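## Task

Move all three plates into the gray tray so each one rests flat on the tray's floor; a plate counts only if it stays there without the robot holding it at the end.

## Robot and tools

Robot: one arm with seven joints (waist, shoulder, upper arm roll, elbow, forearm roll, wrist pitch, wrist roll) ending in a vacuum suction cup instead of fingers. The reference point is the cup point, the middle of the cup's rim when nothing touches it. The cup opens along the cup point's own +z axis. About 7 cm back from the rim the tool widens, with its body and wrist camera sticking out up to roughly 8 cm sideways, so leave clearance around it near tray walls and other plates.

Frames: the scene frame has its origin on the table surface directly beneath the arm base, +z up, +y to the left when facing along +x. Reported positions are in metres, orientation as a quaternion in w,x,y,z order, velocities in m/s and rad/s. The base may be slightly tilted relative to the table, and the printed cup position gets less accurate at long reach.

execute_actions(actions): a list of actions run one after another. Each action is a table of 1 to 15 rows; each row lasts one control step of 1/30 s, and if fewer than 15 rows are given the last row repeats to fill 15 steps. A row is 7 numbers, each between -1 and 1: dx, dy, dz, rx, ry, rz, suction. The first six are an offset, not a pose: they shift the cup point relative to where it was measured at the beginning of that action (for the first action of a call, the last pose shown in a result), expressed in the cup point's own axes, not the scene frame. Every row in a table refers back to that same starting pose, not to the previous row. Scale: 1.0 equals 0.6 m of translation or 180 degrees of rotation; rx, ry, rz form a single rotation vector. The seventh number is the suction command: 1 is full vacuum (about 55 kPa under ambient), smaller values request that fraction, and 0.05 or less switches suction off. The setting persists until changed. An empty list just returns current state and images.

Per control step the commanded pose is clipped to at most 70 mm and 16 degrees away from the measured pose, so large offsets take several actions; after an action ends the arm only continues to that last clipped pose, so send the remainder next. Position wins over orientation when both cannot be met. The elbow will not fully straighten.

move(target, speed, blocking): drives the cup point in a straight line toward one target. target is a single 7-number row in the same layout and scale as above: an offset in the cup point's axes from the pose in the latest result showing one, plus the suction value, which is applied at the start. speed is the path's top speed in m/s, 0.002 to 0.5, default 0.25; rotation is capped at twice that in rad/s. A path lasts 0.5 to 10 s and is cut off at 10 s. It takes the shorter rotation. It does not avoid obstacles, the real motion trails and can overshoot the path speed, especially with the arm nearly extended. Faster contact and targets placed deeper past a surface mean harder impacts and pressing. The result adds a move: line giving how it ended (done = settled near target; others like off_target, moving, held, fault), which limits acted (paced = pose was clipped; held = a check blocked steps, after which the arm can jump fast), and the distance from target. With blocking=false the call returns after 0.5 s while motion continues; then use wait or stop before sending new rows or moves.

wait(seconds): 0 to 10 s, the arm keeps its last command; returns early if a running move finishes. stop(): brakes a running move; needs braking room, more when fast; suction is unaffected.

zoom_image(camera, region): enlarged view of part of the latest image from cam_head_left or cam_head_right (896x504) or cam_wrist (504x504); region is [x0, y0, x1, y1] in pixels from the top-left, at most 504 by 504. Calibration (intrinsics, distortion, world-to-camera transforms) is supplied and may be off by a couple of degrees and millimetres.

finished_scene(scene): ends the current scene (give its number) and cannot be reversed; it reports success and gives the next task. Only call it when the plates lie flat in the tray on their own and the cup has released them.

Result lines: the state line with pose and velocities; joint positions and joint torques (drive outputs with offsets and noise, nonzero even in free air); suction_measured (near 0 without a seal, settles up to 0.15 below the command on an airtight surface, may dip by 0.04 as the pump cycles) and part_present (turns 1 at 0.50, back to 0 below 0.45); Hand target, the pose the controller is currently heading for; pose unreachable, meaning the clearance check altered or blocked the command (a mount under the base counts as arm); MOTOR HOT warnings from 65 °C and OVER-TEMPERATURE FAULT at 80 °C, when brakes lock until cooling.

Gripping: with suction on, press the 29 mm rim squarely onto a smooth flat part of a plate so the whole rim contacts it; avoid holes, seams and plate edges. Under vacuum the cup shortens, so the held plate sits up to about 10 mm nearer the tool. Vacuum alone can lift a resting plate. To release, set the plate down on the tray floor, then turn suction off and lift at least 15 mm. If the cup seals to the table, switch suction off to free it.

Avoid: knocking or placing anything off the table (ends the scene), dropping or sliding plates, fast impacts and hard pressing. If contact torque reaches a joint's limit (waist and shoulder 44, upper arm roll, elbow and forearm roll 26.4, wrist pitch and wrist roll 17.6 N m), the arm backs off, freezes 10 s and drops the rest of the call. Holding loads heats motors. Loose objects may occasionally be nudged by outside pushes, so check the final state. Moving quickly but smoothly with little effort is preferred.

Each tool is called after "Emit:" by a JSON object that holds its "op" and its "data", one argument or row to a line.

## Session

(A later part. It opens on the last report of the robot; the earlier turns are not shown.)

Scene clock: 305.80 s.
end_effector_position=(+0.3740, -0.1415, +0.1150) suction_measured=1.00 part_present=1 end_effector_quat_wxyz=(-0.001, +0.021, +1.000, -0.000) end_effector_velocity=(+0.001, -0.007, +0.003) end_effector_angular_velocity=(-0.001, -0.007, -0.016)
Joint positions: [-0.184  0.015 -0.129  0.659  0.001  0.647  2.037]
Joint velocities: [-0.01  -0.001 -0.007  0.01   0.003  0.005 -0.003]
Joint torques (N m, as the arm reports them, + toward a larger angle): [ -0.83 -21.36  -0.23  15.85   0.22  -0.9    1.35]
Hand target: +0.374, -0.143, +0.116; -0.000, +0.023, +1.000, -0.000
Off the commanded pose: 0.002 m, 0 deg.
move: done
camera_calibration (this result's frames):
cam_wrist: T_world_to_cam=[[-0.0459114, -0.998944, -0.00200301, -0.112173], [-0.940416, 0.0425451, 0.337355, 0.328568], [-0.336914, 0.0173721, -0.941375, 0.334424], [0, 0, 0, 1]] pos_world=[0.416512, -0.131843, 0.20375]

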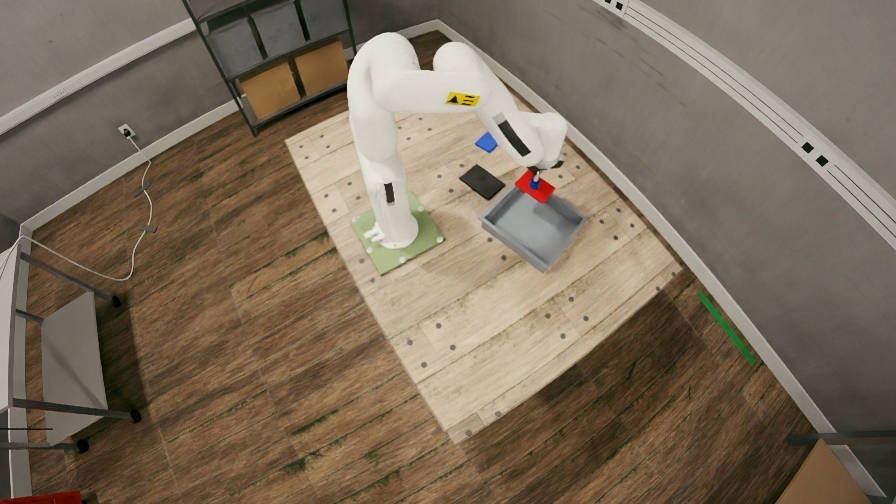

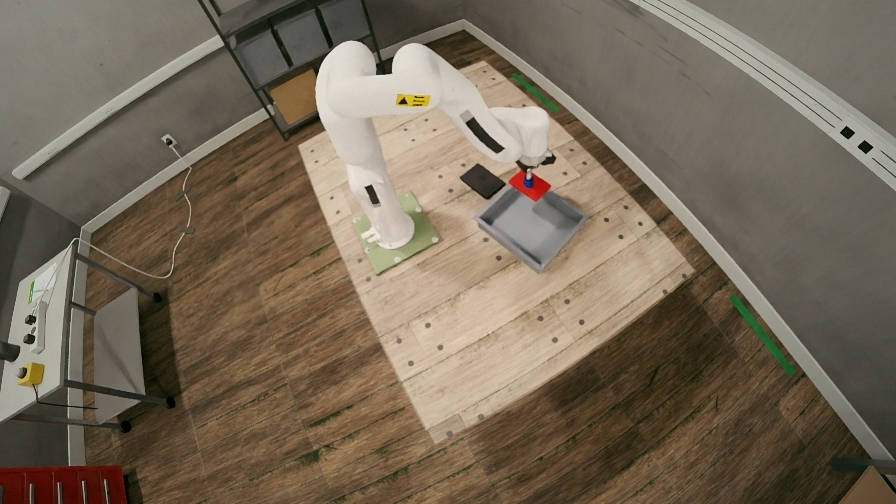

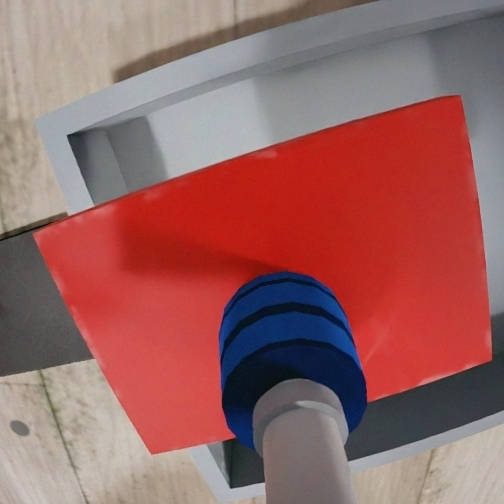

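Emit:
{"op": "execute_actions", "data": {
  "actions": []
}}

Emit:
{"op": "zoom_image", "data": {
  "camera": "cam_wrist",
  "region": [20, 60, 220, 250]
}}

Emit:
{"op": "zoom_image", "data": {
  "camera": "cam_wrist",
  "region": [200, 0, 504, 160]
}}

Emit:
{"op": "zoom_image", "data": {
  "camera": "cam_wrist",
  "region": [140, 330, 504, 504]
}}

Scene clock: 310.00 s.
end_effector_position=(+0.3743, -0.1428, +0.1156) suction_measured=0.98 part_present=1 end_effector_quat_wxyz=(-0.000, +0.023, +1.000, -0.000) end_effector_velocity=(-0.000, -0.001, -0.000) end_effector_angular_velocity=(-0.000, +0.000, -0.001)
Joint positions: [-0.186  0.015 -0.13   0.661  0.001  0.647  2.036]
Joint velocities: [-0.001  0.    -0.    -0.    -0.    -0.     0.   ]
Joint torques (N m, as the arm reports them, + toward a larger angle): [ -0.31 -22.09  -0.3   15.89   0.18  -0.95   1.31]
Hand target: +0.374, -0.143, +0.116; -0.000, +0.023, +1.000, -0.000
Off the commanded pose: 0.001 m, 0 deg.
camera_calibration (this result's frames):
cam_wrist: T_world_to_cam=[[-0.0485684, -0.998819, -0.00164313, -0.112464], [-0.940806, 0.0451949, 0.335918, 0.329393], [-0.335447, 0.0178608, -0.94189, 0.334697], [0, 0, 0, 1]] pos_world=[0.416706, -0.133196, 0.204414]

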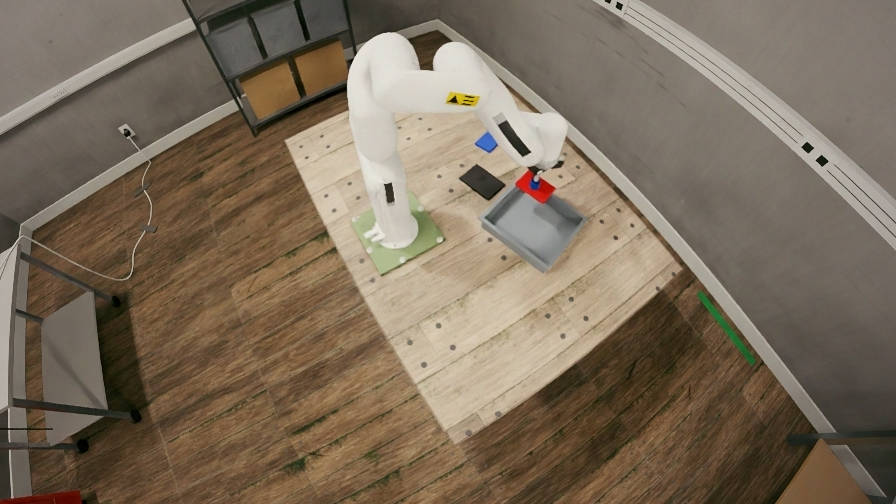

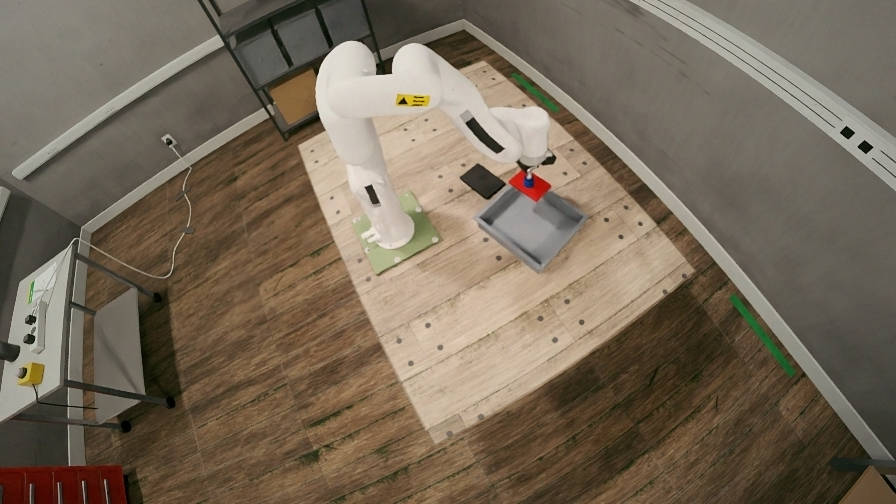

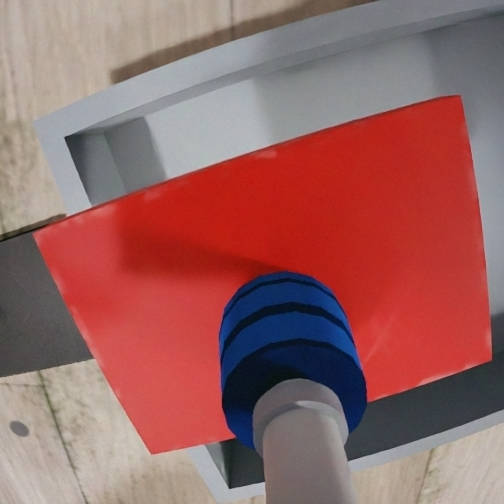

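Region (20, 60, 220, 250) of cam_wrist's 504x504 image, scaled by 2.520, with more detail than that image has; it fills the top 479 rows of this view, and the rest is white.

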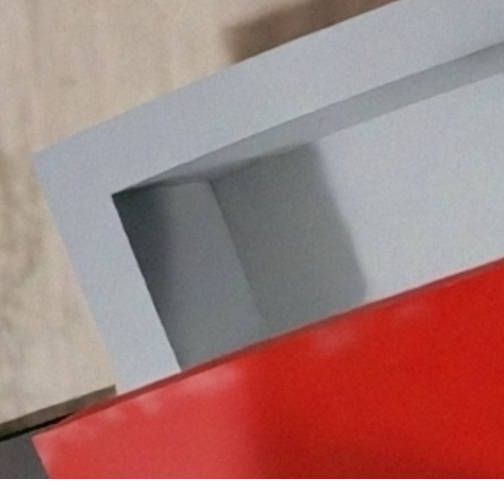

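Region (200, 0, 504, 160) of cam_wrist's 504x504 image, scaled by 1.658, with more detail than that image has; it fills the top 265 rows of this view, and the rest is white.

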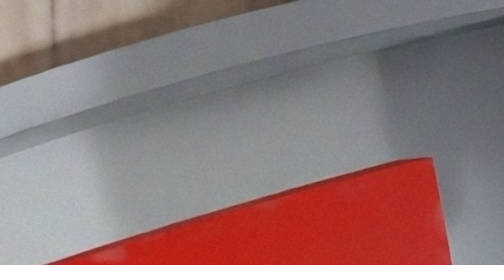

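Region (140, 330, 504, 504) of cam_wrist's 504x504 image, scaled by 1.385, with more detail than that image has; it fills the top 241 rows of this view, and the rest is white.

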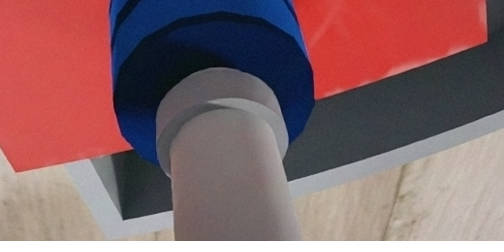

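Emit:
{"op": "execute_actions", "data": {
  "actions": []
}}

Emit:
{"op": "move", "data": {
  "target": [-0.0085, 0.0062, 0.1872, 0, 0, 0, 1],
  "speed": 0.15
}}

Scene clock: 361.30 s.
end_effector_position=(+0.3743, -0.1428, +0.1156) suction_measured=0.99 part_present=1 end_effector_quat_wxyz=(-0.000, +0.023, +1.000, -0.000) end_effector_velocity=(+0.000, +0.001, -0.000) end_effector_angular_velocity=(-0.000, -0.001, +0.002)
Joint positions: [-0.186  0.015 -0.13   0.661  0.001  0.647  2.036]
Joint velocities: [-0.    -0.     0.002 -0.    -0.    -0.001 -0.   ]
Joint torques (N m, as the arm reports them, + toward a larger angle): [ -0.47 -21.79  -0.48  15.87   0.1   -0.93   1.47]
Hand target: +0.374, -0.143, +0.116; -0.000, +0.023, +1.000, -0.000
Off the commanded pose: 0.001 m, 0 deg.
camera_calibration (this result's frames):
cam_wrist: T_world_to_cam=[[-0.0485683, -0.998819, -0.00164304, -0.112464], [-0.940806, 0.0451949, 0.335918, 0.329393], [-0.335446, 0.0178607, -0.94189, 0.334697], [0, 0, 0, 1]] pos_world=[0.416706, -0.133196, 0.204414]

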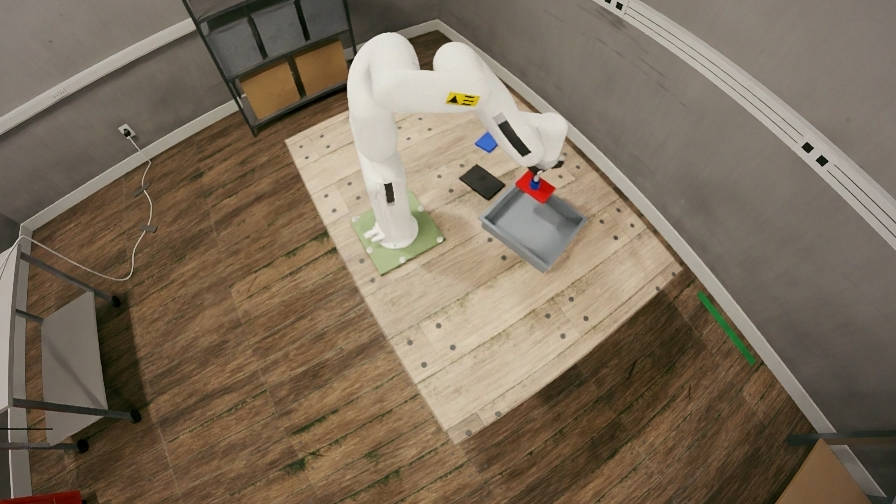

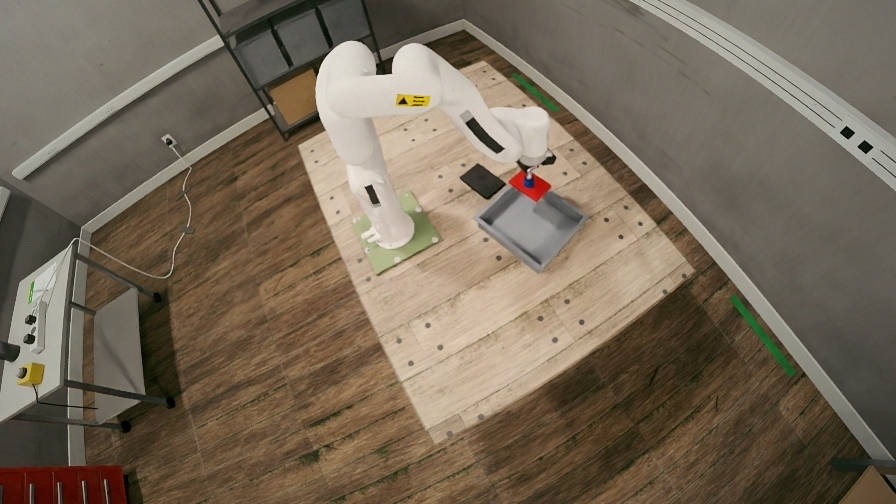

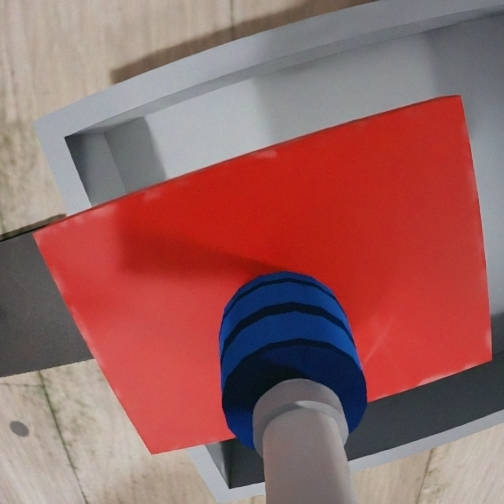

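Scene clock: 362.50 s.
end_effector_position=(+0.3799, -0.1391, +0.0038) suction_measured=1.00 part_present=1 end_effector_quat_wxyz=(+0.000, +0.022, +1.000, +0.000) end_effector_velocity=(-0.002, +0.002, -0.003) end_effector_angular_velocity=(+0.003, +0.007, +0.003)
Joint positions: [-0.198  0.356 -0.089  0.663  0.103  0.309  1.974]
Joint velocities: [-0.001  0.005  0.004 -0.003  0.    -0.    -0.001]
Joint torques (N m, as the arm reports them, + toward a larger angle): [ -0.43 -27.3   -0.95  11.69   0.42  -1.09   1.5 ]
Hand target: +0.380, -0.139, +0.003; -0.000, +0.022, +1.000, +0.000
Off the commanded pose: 0.001 m, 0 deg.
move: done
camera_calibration (this result's frames):
cam_wrist: T_world_to_cam=[[-0.0484832, -0.99882, -0.00265168, -0.108728], [-0.941271, 0.0448013, 0.334667, 0.37217], [-0.334153, 0.0187217, -0.942333, 0.230887], [0, 0, 0, 1]] pos_world=[0.422193, -0.129596, 0.0927309]

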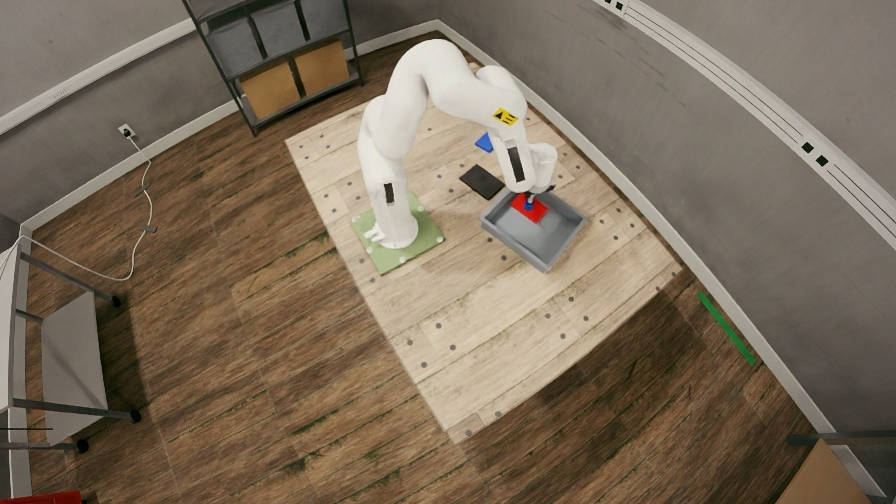

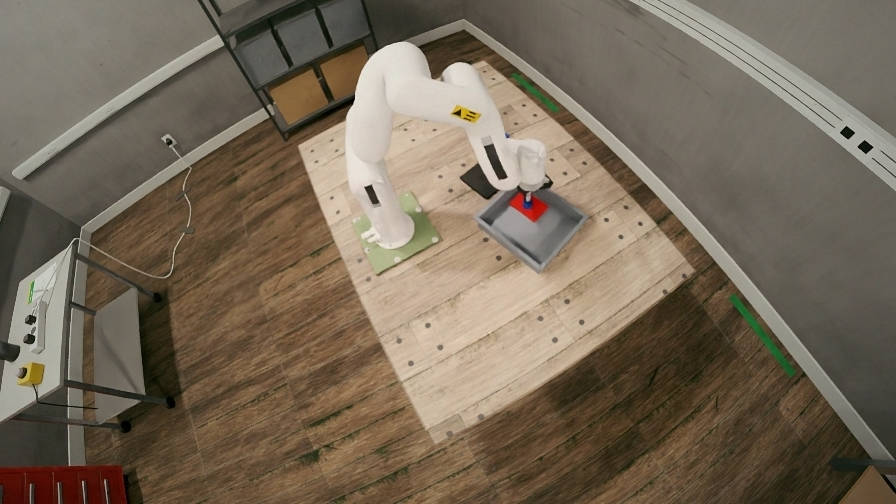

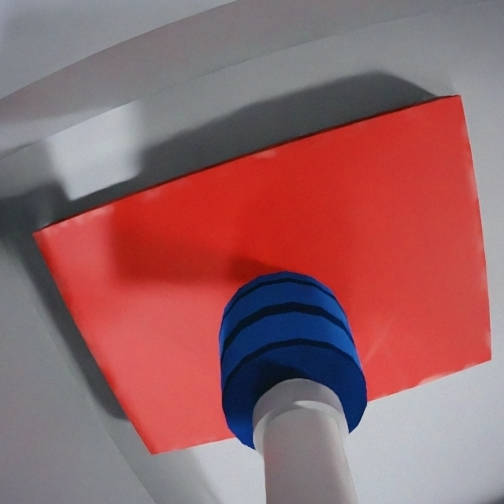

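Emit:
{"op": "execute_actions", "data": {
  "actions": []
}}

Emit:
{"op": "zoom_image", "data": {
  "camera": "cam_head_left",
  "region": [480, 160, 590, 260]
}}

Emit:
{"op": "zoom_image", "data": {
  "camera": "cam_head_right",
  "region": [480, 160, 590, 260]
}}

Scene clock: 366.37 s.
end_effector_position=(+0.3796, -0.1390, +0.0034) suction_measured=0.99 part_present=1 end_effector_quat_wxyz=(-0.000, +0.022, +1.000, +0.000) end_effector_velocity=(-0.000, -0.000, -0.000) end_effector_angular_velocity=(-0.000, -0.000, +0.001)
Joint positions: [-0.198  0.357 -0.089  0.663  0.103  0.309  1.974]
Joint velocities: [-0.001  0.     0.    -0.001 -0.001 -0.001 -0.   ]
Joint torques (N m, as the arm reports them, + toward a larger angle): [ -0.53 -26.78  -1.08  11.16   0.    -0.97   1.45]
Hand target: +0.380, -0.139, +0.003; -0.000, +0.022, +1.000, +0.000
Off the commanded pose: 0.000 m, 0 deg.
camera_calibration (this result's frames):
cam_wrist: T_world_to_cam=[[-0.0483841, -0.998824, -0.00297145, -0.108611], [-0.940931, 0.0445811, 0.335651, 0.371833], [-0.335124, 0.0190361, -0.941982, 0.230778], [0, 0, 0, 1]] pos_world=[0.421953, -0.129453, 0.0922602]

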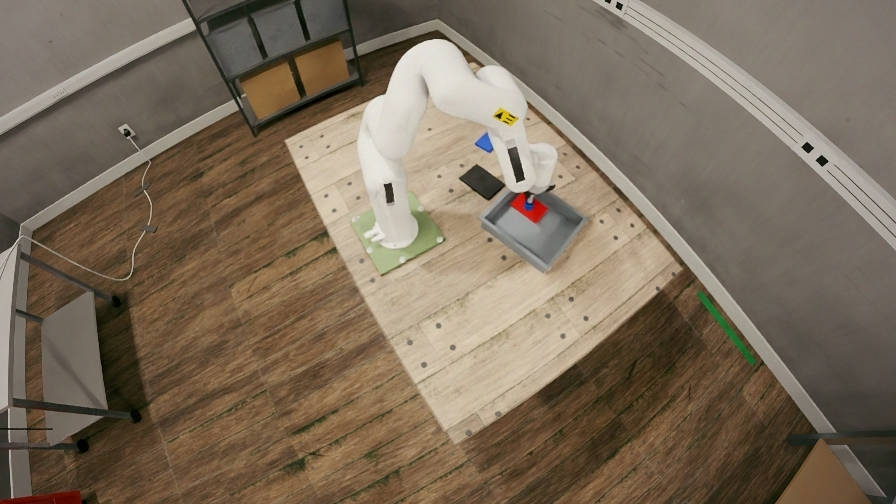

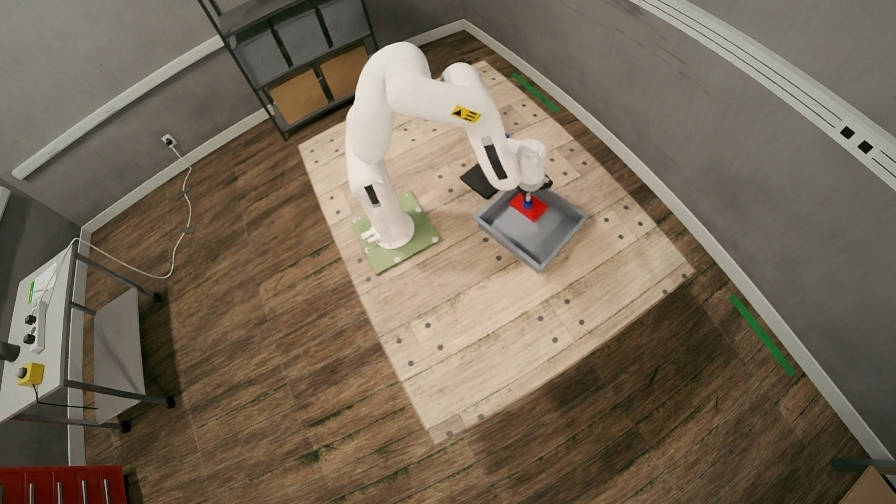

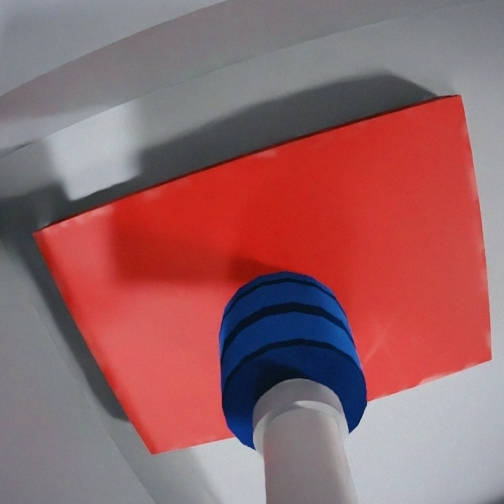

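Region (480, 160, 590, 260) of cam_head_left's 896x504 image, scaled by 4.582, with more detail than that image has; it fills the top 458 rows of this view, and the rest is white.

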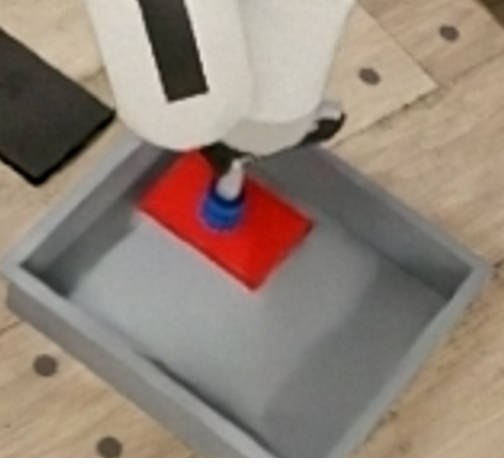

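Region (480, 160, 590, 260) of cam_head_right's 896x504 image, scaled by 4.582, with more detail than that image has; it fills the top 458 rows of this view, and the rest is white.

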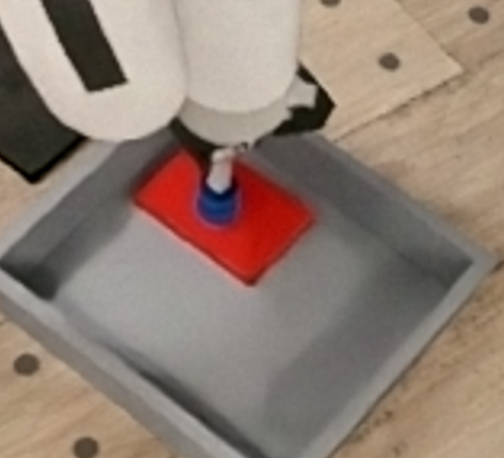

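Emit:
{"op": "zoom_image", "data": {
  "camera": "cam_wrist",
  "region": [360, 50, 504, 150]
}}

Emit:
{"op": "zoom_image", "data": {
  "camera": "cam_wrist",
  "region": [0, 130, 180, 290]
}}

Emit:
{"op": "execute_actions", "data": {
  "actions": []
}}

Region (360, 50, 504, 150) of cam_wrist's 504x504 image, scaled by 3.500, with more detail than that image has; it fills the top 350 rows of this view, and the rest is white.

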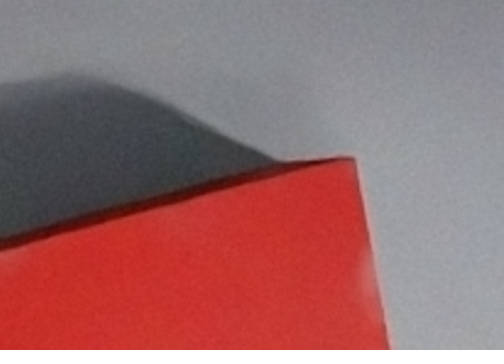

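Region (0, 130, 180, 290) of cam_wrist's 504x504 image, scaled by 2.800, with more detail than that image has.

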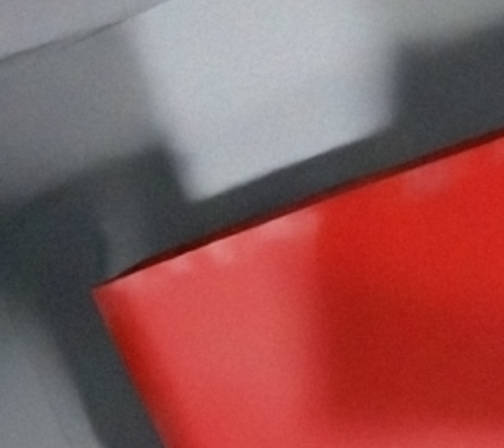

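Scene clock: 380.30 s.
end_effector_position=(+0.3796, -0.1390, +0.0034) suction_measured=0.98 part_present=1 end_effector_quat_wxyz=(-0.000, +0.022, +1.000, +0.000) end_effector_velocity=(-0.000, +0.000, -0.000) end_effector_angular_velocity=(-0.001, +0.000, +0.001)
Joint positions: [-0.198  0.357 -0.089  0.663  0.103  0.309  1.974]
Joint velocities: [ 0.002  0.    -0.001 -0.    -0.    -0.    -0.   ]
Joint torques (N m, as the arm reports them, + toward a larger angle): [ -0.42 -26.82  -1.07  11.02   0.03  -1.01   1.21]
Hand target: +0.380, -0.139, +0.003; -0.000, +0.022, +1.000, +0.000
Off the commanded pose: 0.000 m, 0 deg.
camera_calibration (this result's frames):
cam_wrist: T_world_to_cam=[[-0.0483838, -0.998824, -0.00296879, -0.108612], [-0.940934, 0.0445819, 0.335641, 0.371837], [-0.335114, 0.019033, -0.941985, 0.230778], [0, 0, 0, 1]] pos_world=[0.421956, -0.129454, 0.0922636]

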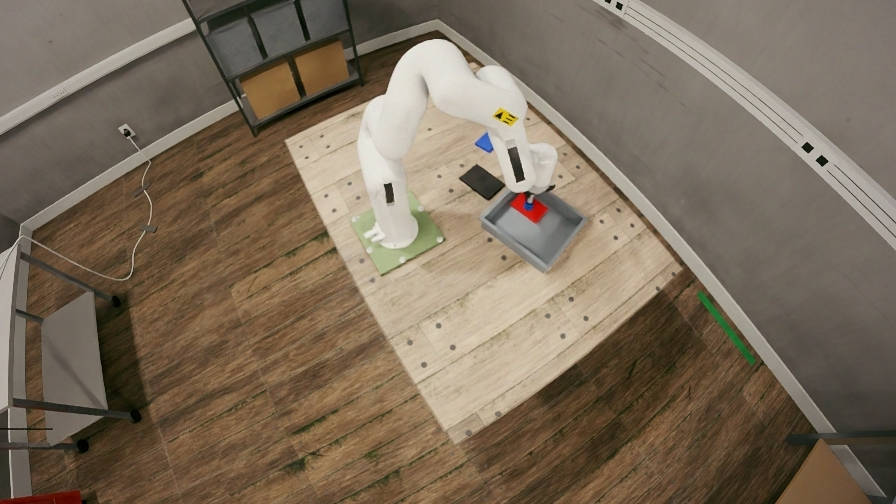

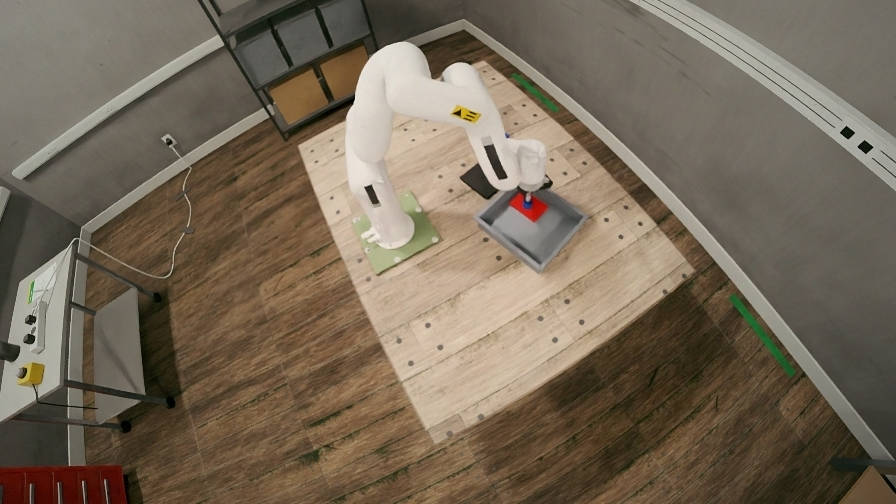

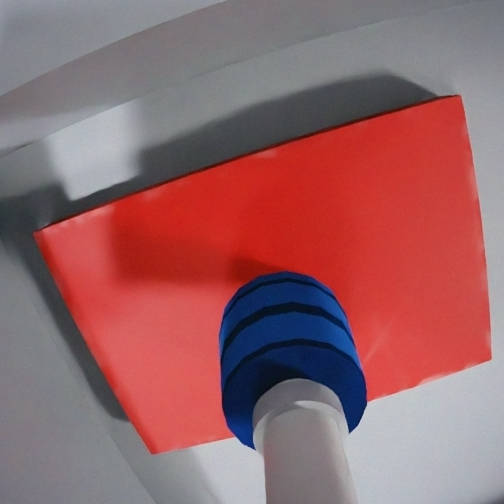

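Emit:
{"op": "execute_actions", "data": {
  "actions": [
    [[0,0,0,0,0,0,1],[0,0,0,0,0,0,1],[0,0,0,0,0,0,1],[0,0,0,0,0,0,1],[0,0,0,0,0,0,1],[0,0,0,0,0,0,1],[0,0,0,0,0,0,1],[0,0,0,0,0,0,1],[0,0,0,0,0,0,1],[0,0,0,0,0,0,0],[0,0,0,0,0,0,0],[0,0,-0.0005,0,0,0,0],[0,0,-0.002,0,0,0,0],[0,0,-0.004,0,0,0,0],[0,0,-0.005,0,0,0,0]]
  ]
}}

Emit:
{"op": "wait", "data": {
  "seconds": 0.1
}}

Scene clock: 435.30 s.
end_effector_position=(+0.3800, -0.1391, +0.0047) suction_measured=0.00 part_present=0 end_effector_quat_wxyz=(+0.000, +0.022, +1.000, +0.000) end_effector_velocity=(-0.003, +0.002, +0.017) end_effector_angular_velocity=(+0.003, +0.008, +0.003)
Joint positions: [-0.197  0.354 -0.09   0.663  0.102  0.312  1.975]
Joint velocities: [ 0.013 -0.061 -0.015 -0.016 -0.018  0.054  0.013]
Joint torques (N m, as the arm reports them, + toward a larger angle): [ -0.13 -25.24  -0.71  10.63   0.15  -0.91   1.33]
Hand target: +0.380, -0.139, +0.006; -0.000, +0.022, +1.000, +0.000
Off the commanded pose: 0.002 m, 0 deg.
camera_calibration (this result's frames):
cam_wrist: T_world_to_cam=[[-0.0484346, -0.998823, -0.00269046, -0.10872], [-0.941278, 0.0447428, 0.334654, 0.371925], [-0.334139, 0.0187413, -0.942337, 0.231747], [0, 0, 0, 1]] pos_world=[0.422255, -0.129576, 0.0936257]

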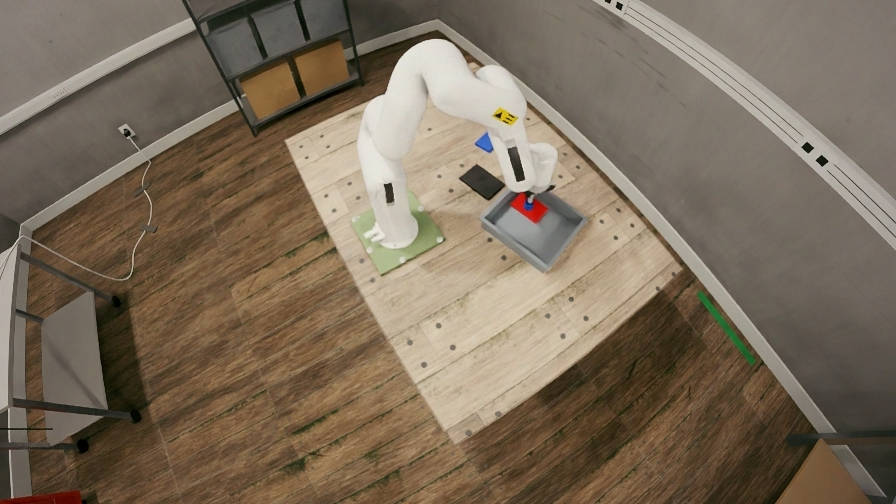

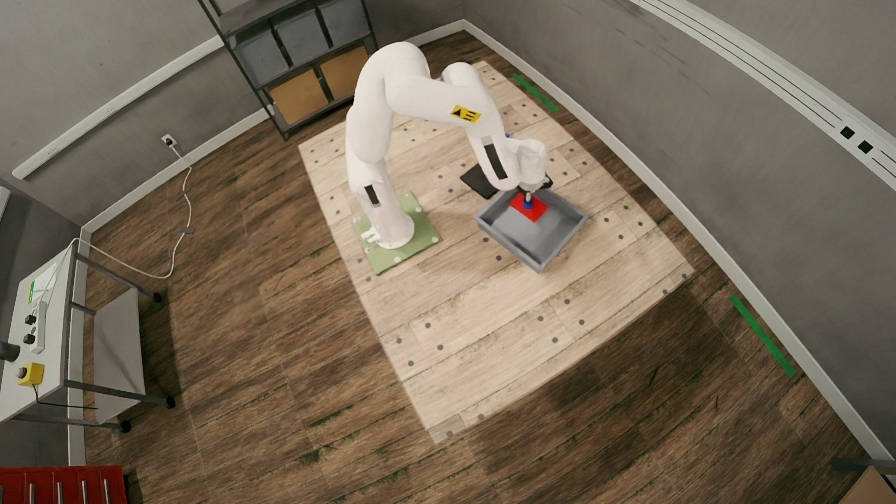

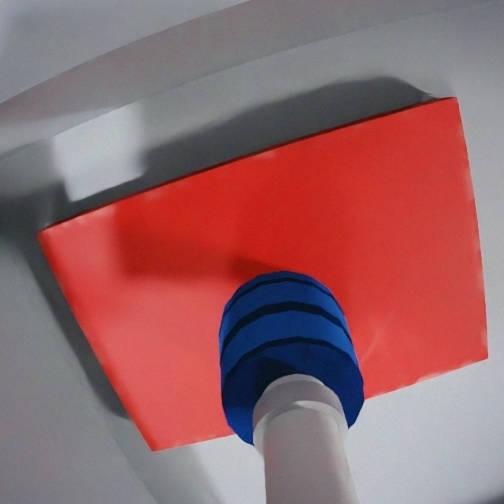

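Scene clock: 435.40 s.
end_effector_position=(+0.3800, -0.1391, +0.0063) suction_measured=0.00 part_present=0 end_effector_quat_wxyz=(+0.000, +0.022, +1.000, +0.000) end_effector_velocity=(-0.001, +0.000, +0.007) end_effector_angular_velocity=(+0.001, +0.003, +0.000)
Joint positions: [-0.196  0.348 -0.091  0.662  0.101  0.316  1.976]
Joint velocities: [ 0.005 -0.025 -0.006 -0.005 -0.007  0.022  0.005]
Joint torques (N m, as the arm reports them, + toward a larger angle): [ -0.61 -22.84  -0.79  10.19  -0.03  -0.82   1.45]
Hand target: +0.380, -0.139, +0.006; -0.000, +0.022, +1.000, +0.000
Off the commanded pose: 0.000 m, 0 deg.
wait: 0.10 s; no rest
camera_calibration (this result's frames):
cam_wrist: T_world_to_cam=[[-0.0484103, -0.998824, -0.00265109, -0.108738], [-0.941319, 0.0447352, 0.33454, 0.371412], [-0.334028, 0.0186907, -0.942378, 0.233205], [0, 0, 0, 1]] pos_world=[0.42225, -0.129585, 0.0952274]

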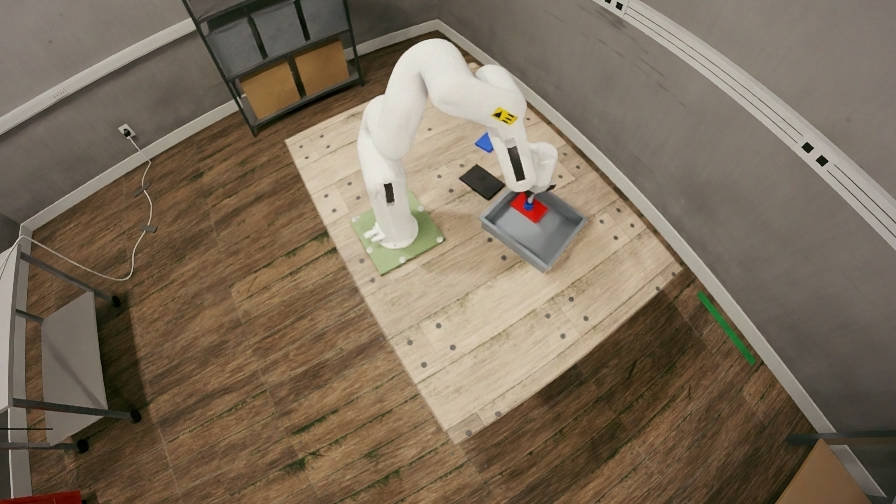

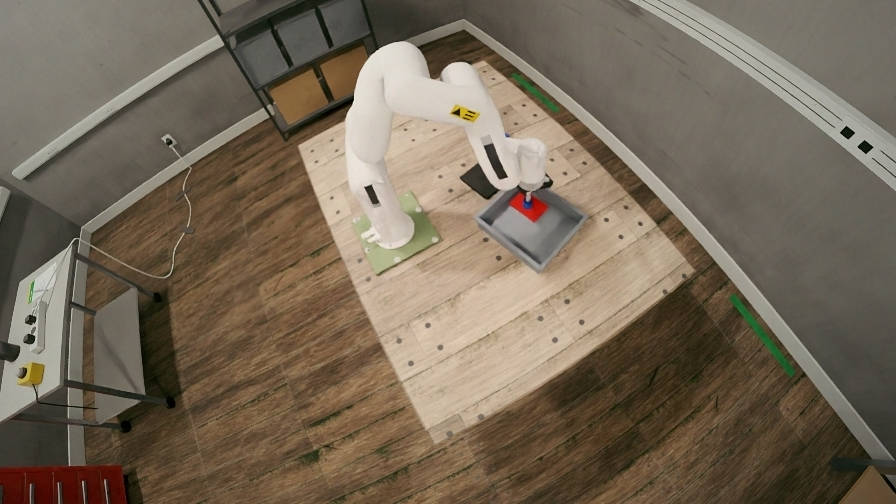

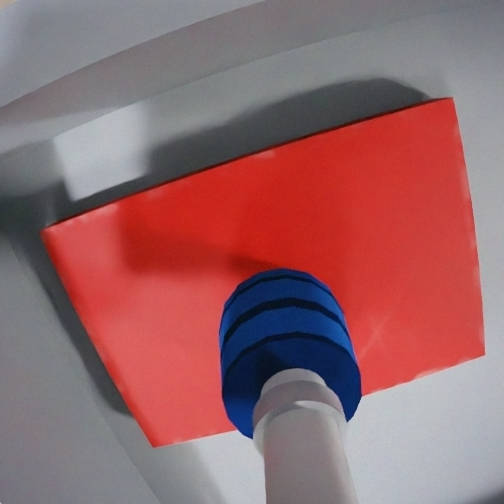

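Emit:
{"op": "execute_actions", "data": {
  "actions": [
    [[0,0,-0.00033,0,0,0,0],[0,0,-0.00233,0,0,0,0],[0,0,-0.00695,0,0,0,0],[0,0,-0.01447,0,0,0,0],[0.00008,0.00016,-0.02464,0,0,0,0],[0.00057,0.00118,-0.03679,0,0,0,0],[0.0018,0.00373,-0.05,0,0,0,0],[0.00399,0.00826,-0.06321,0,0,0,0],[0.00727,0.01507,-0.07536,0,0,0,0],[0.0117,0.02426,-0.08553,0,0,0,0],[0.01728,0.03581,-0.09305,0,0,0,0],[0.02391,0.04957,-0.09767,0,0,0,0],[0.03149,0.06528,-0.09967,0,0,0,0],[0.03984,0.08259,-0.1,0,0,0,0],[0.04877,0.1011,-0.1,0,0,0,0]]
  ]
}}

Emit:
{"op": "execute_actions", "data": {
  "actions": [
    [[0.03671,0.07611,-0.0075,0,0,0,0],[0.04612,0.0956,-0.0075,0,0,0,0],[0.0554,0.11484,-0.0075,0,0,0,0],[0.06433,0.13335,-0.00719,0,0,0,0],[0.07268,0.15066,-0.00537,0,0,0,0],[0.08025,0.16637,-0.00129,0,0,0,0],[0.08689,0.18013,0.00509,0,0,0,0],[0.09246,0.19168,0.0133,0,0,0,0],[0.0969,0.20087,0.0225,0,0,0,0],[0.10018,0.20768,0.0317,0,0,0,0],[0.10237,0.21222,0.03991,0,0,0,0],[0.1036,0.21476,0.04629,0,0,0,0],[0.10409,0.21579,0.05037,0,0,0,0],[0.10417,0.21594,0.05219,0,0,0,0],[0.10417,0.21594,0.0525,0,0,0,0]]
  ]
}}

Scene clock: 525.37 s.
end_effector_position=(+0.3697, -0.1119, +0.0581) suction_measured=0.00 part_present=0 end_effector_quat_wxyz=(+0.003, +0.023, +1.000, +0.001) end_effector_velocity=(-0.108, +0.254, +0.068) end_effector_angular_velocity=(+0.035, +0.024, +0.041)
Joint positions: [-0.142  0.137 -0.099  0.582  0.038  0.442  2.079]
Joint velocities: [ 0.333 -0.653  0.186 -0.598 -0.157  0.079  0.61 ]
Joint torques (N m, as the arm reports them, + toward a larger angle): [  0.99 -17.71   1.54  10.28   0.42  -0.97   1.5 ]
Hand target: +0.355, -0.082, +0.061; -0.001, +0.021, +1.000, +0.003
Off the commanded pose: 0.039 m, 0 deg.
camera_calibration (this result's frames):
cam_wrist: T_world_to_cam=[[-0.0486599, -0.998807, -0.0040113, -0.0816881], [-0.942709, 0.0445991, 0.330622, 0.343959], [-0.330049, 0.0198695, -0.943755, 0.276802], [0, 0, 0, 1]] pos_world=[0.411636, -0.102431, 0.147185]

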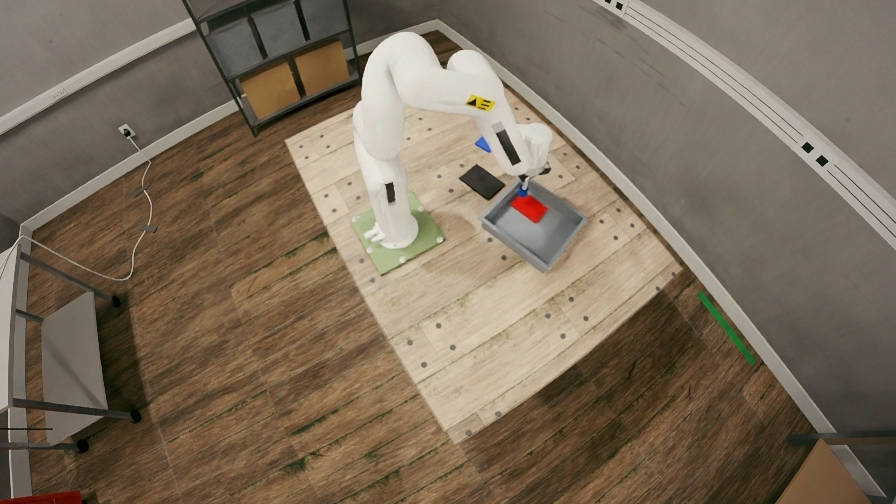

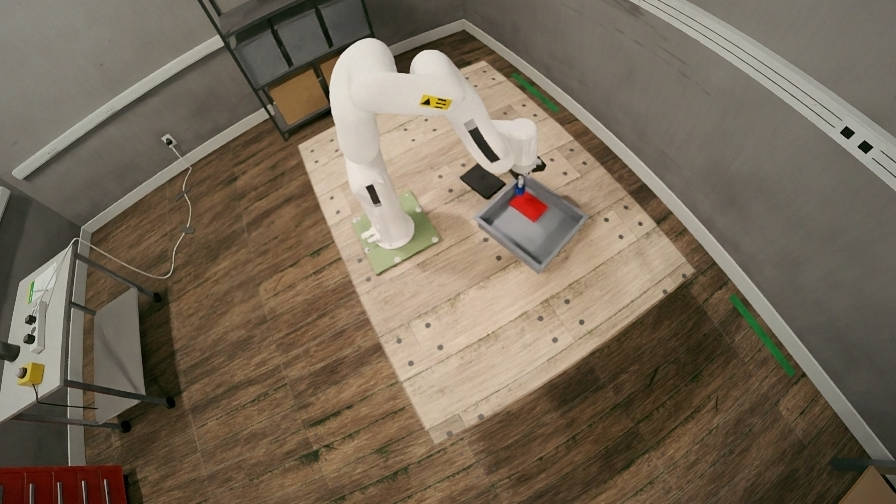

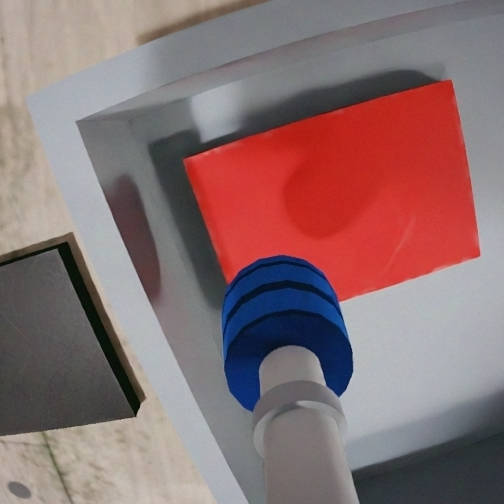

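Scene clock: 525.87 s.
end_effector_position=(+0.3120, +0.0171, +0.0335) suction_measured=0.00 part_present=0 end_effector_quat_wxyz=(-0.001, +0.020, +1.000, +0.005) end_effector_velocity=(-0.020, +0.066, -0.098) end_effector_angular_velocity=(-0.037, -0.009, -0.035)
Joint positions: [0.04  0.047 0.062 0.332 0.028 0.287 2.423]
Joint velocities: [ 0.111  0.39   0.086 -0.04  -0.189 -0.44   0.408]
Joint torques (N m, as the arm reports them, + toward a larger angle): [ -2.1  -20.38  -1.96  12.89   0.18  -1.     1.28]
Hand target: +0.313, +0.021, +0.028; +0.002, +0.022, +1.000, +0.003
Off the commanded pose: 0.008 m, 1 deg.
camera_calibration (this result's frames):
cam_wrist: T_world_to_cam=[[-0.0437104, -0.998959, -0.0130714, 0.0429514], [-0.940656, 0.0367448, 0.337367, 0.291165], [-0.336535, 0.0270421, -0.941283, 0.233784], [0, 0, 0, 1]] pos_world=[0.35444, 0.0258859, 0.122389]

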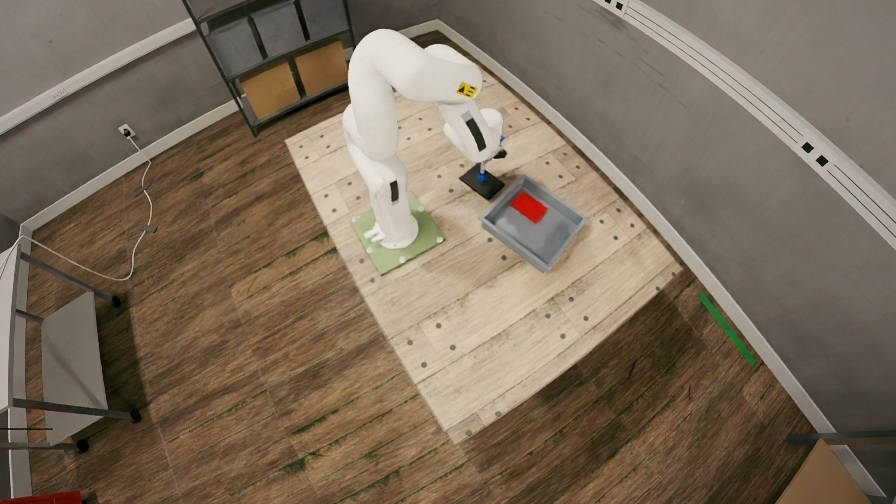

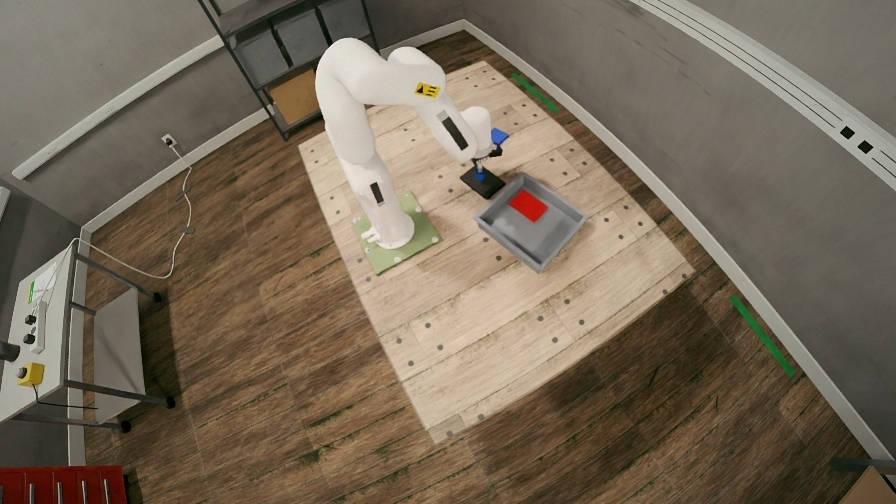

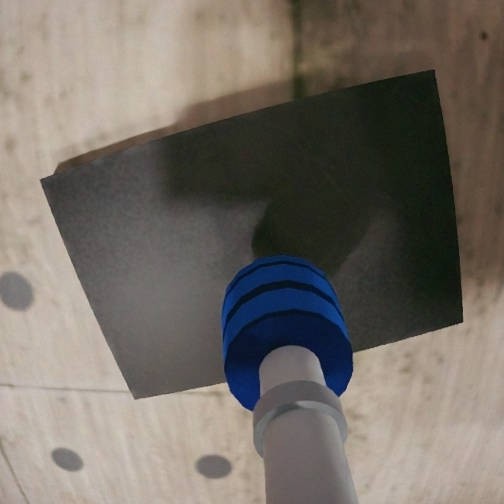

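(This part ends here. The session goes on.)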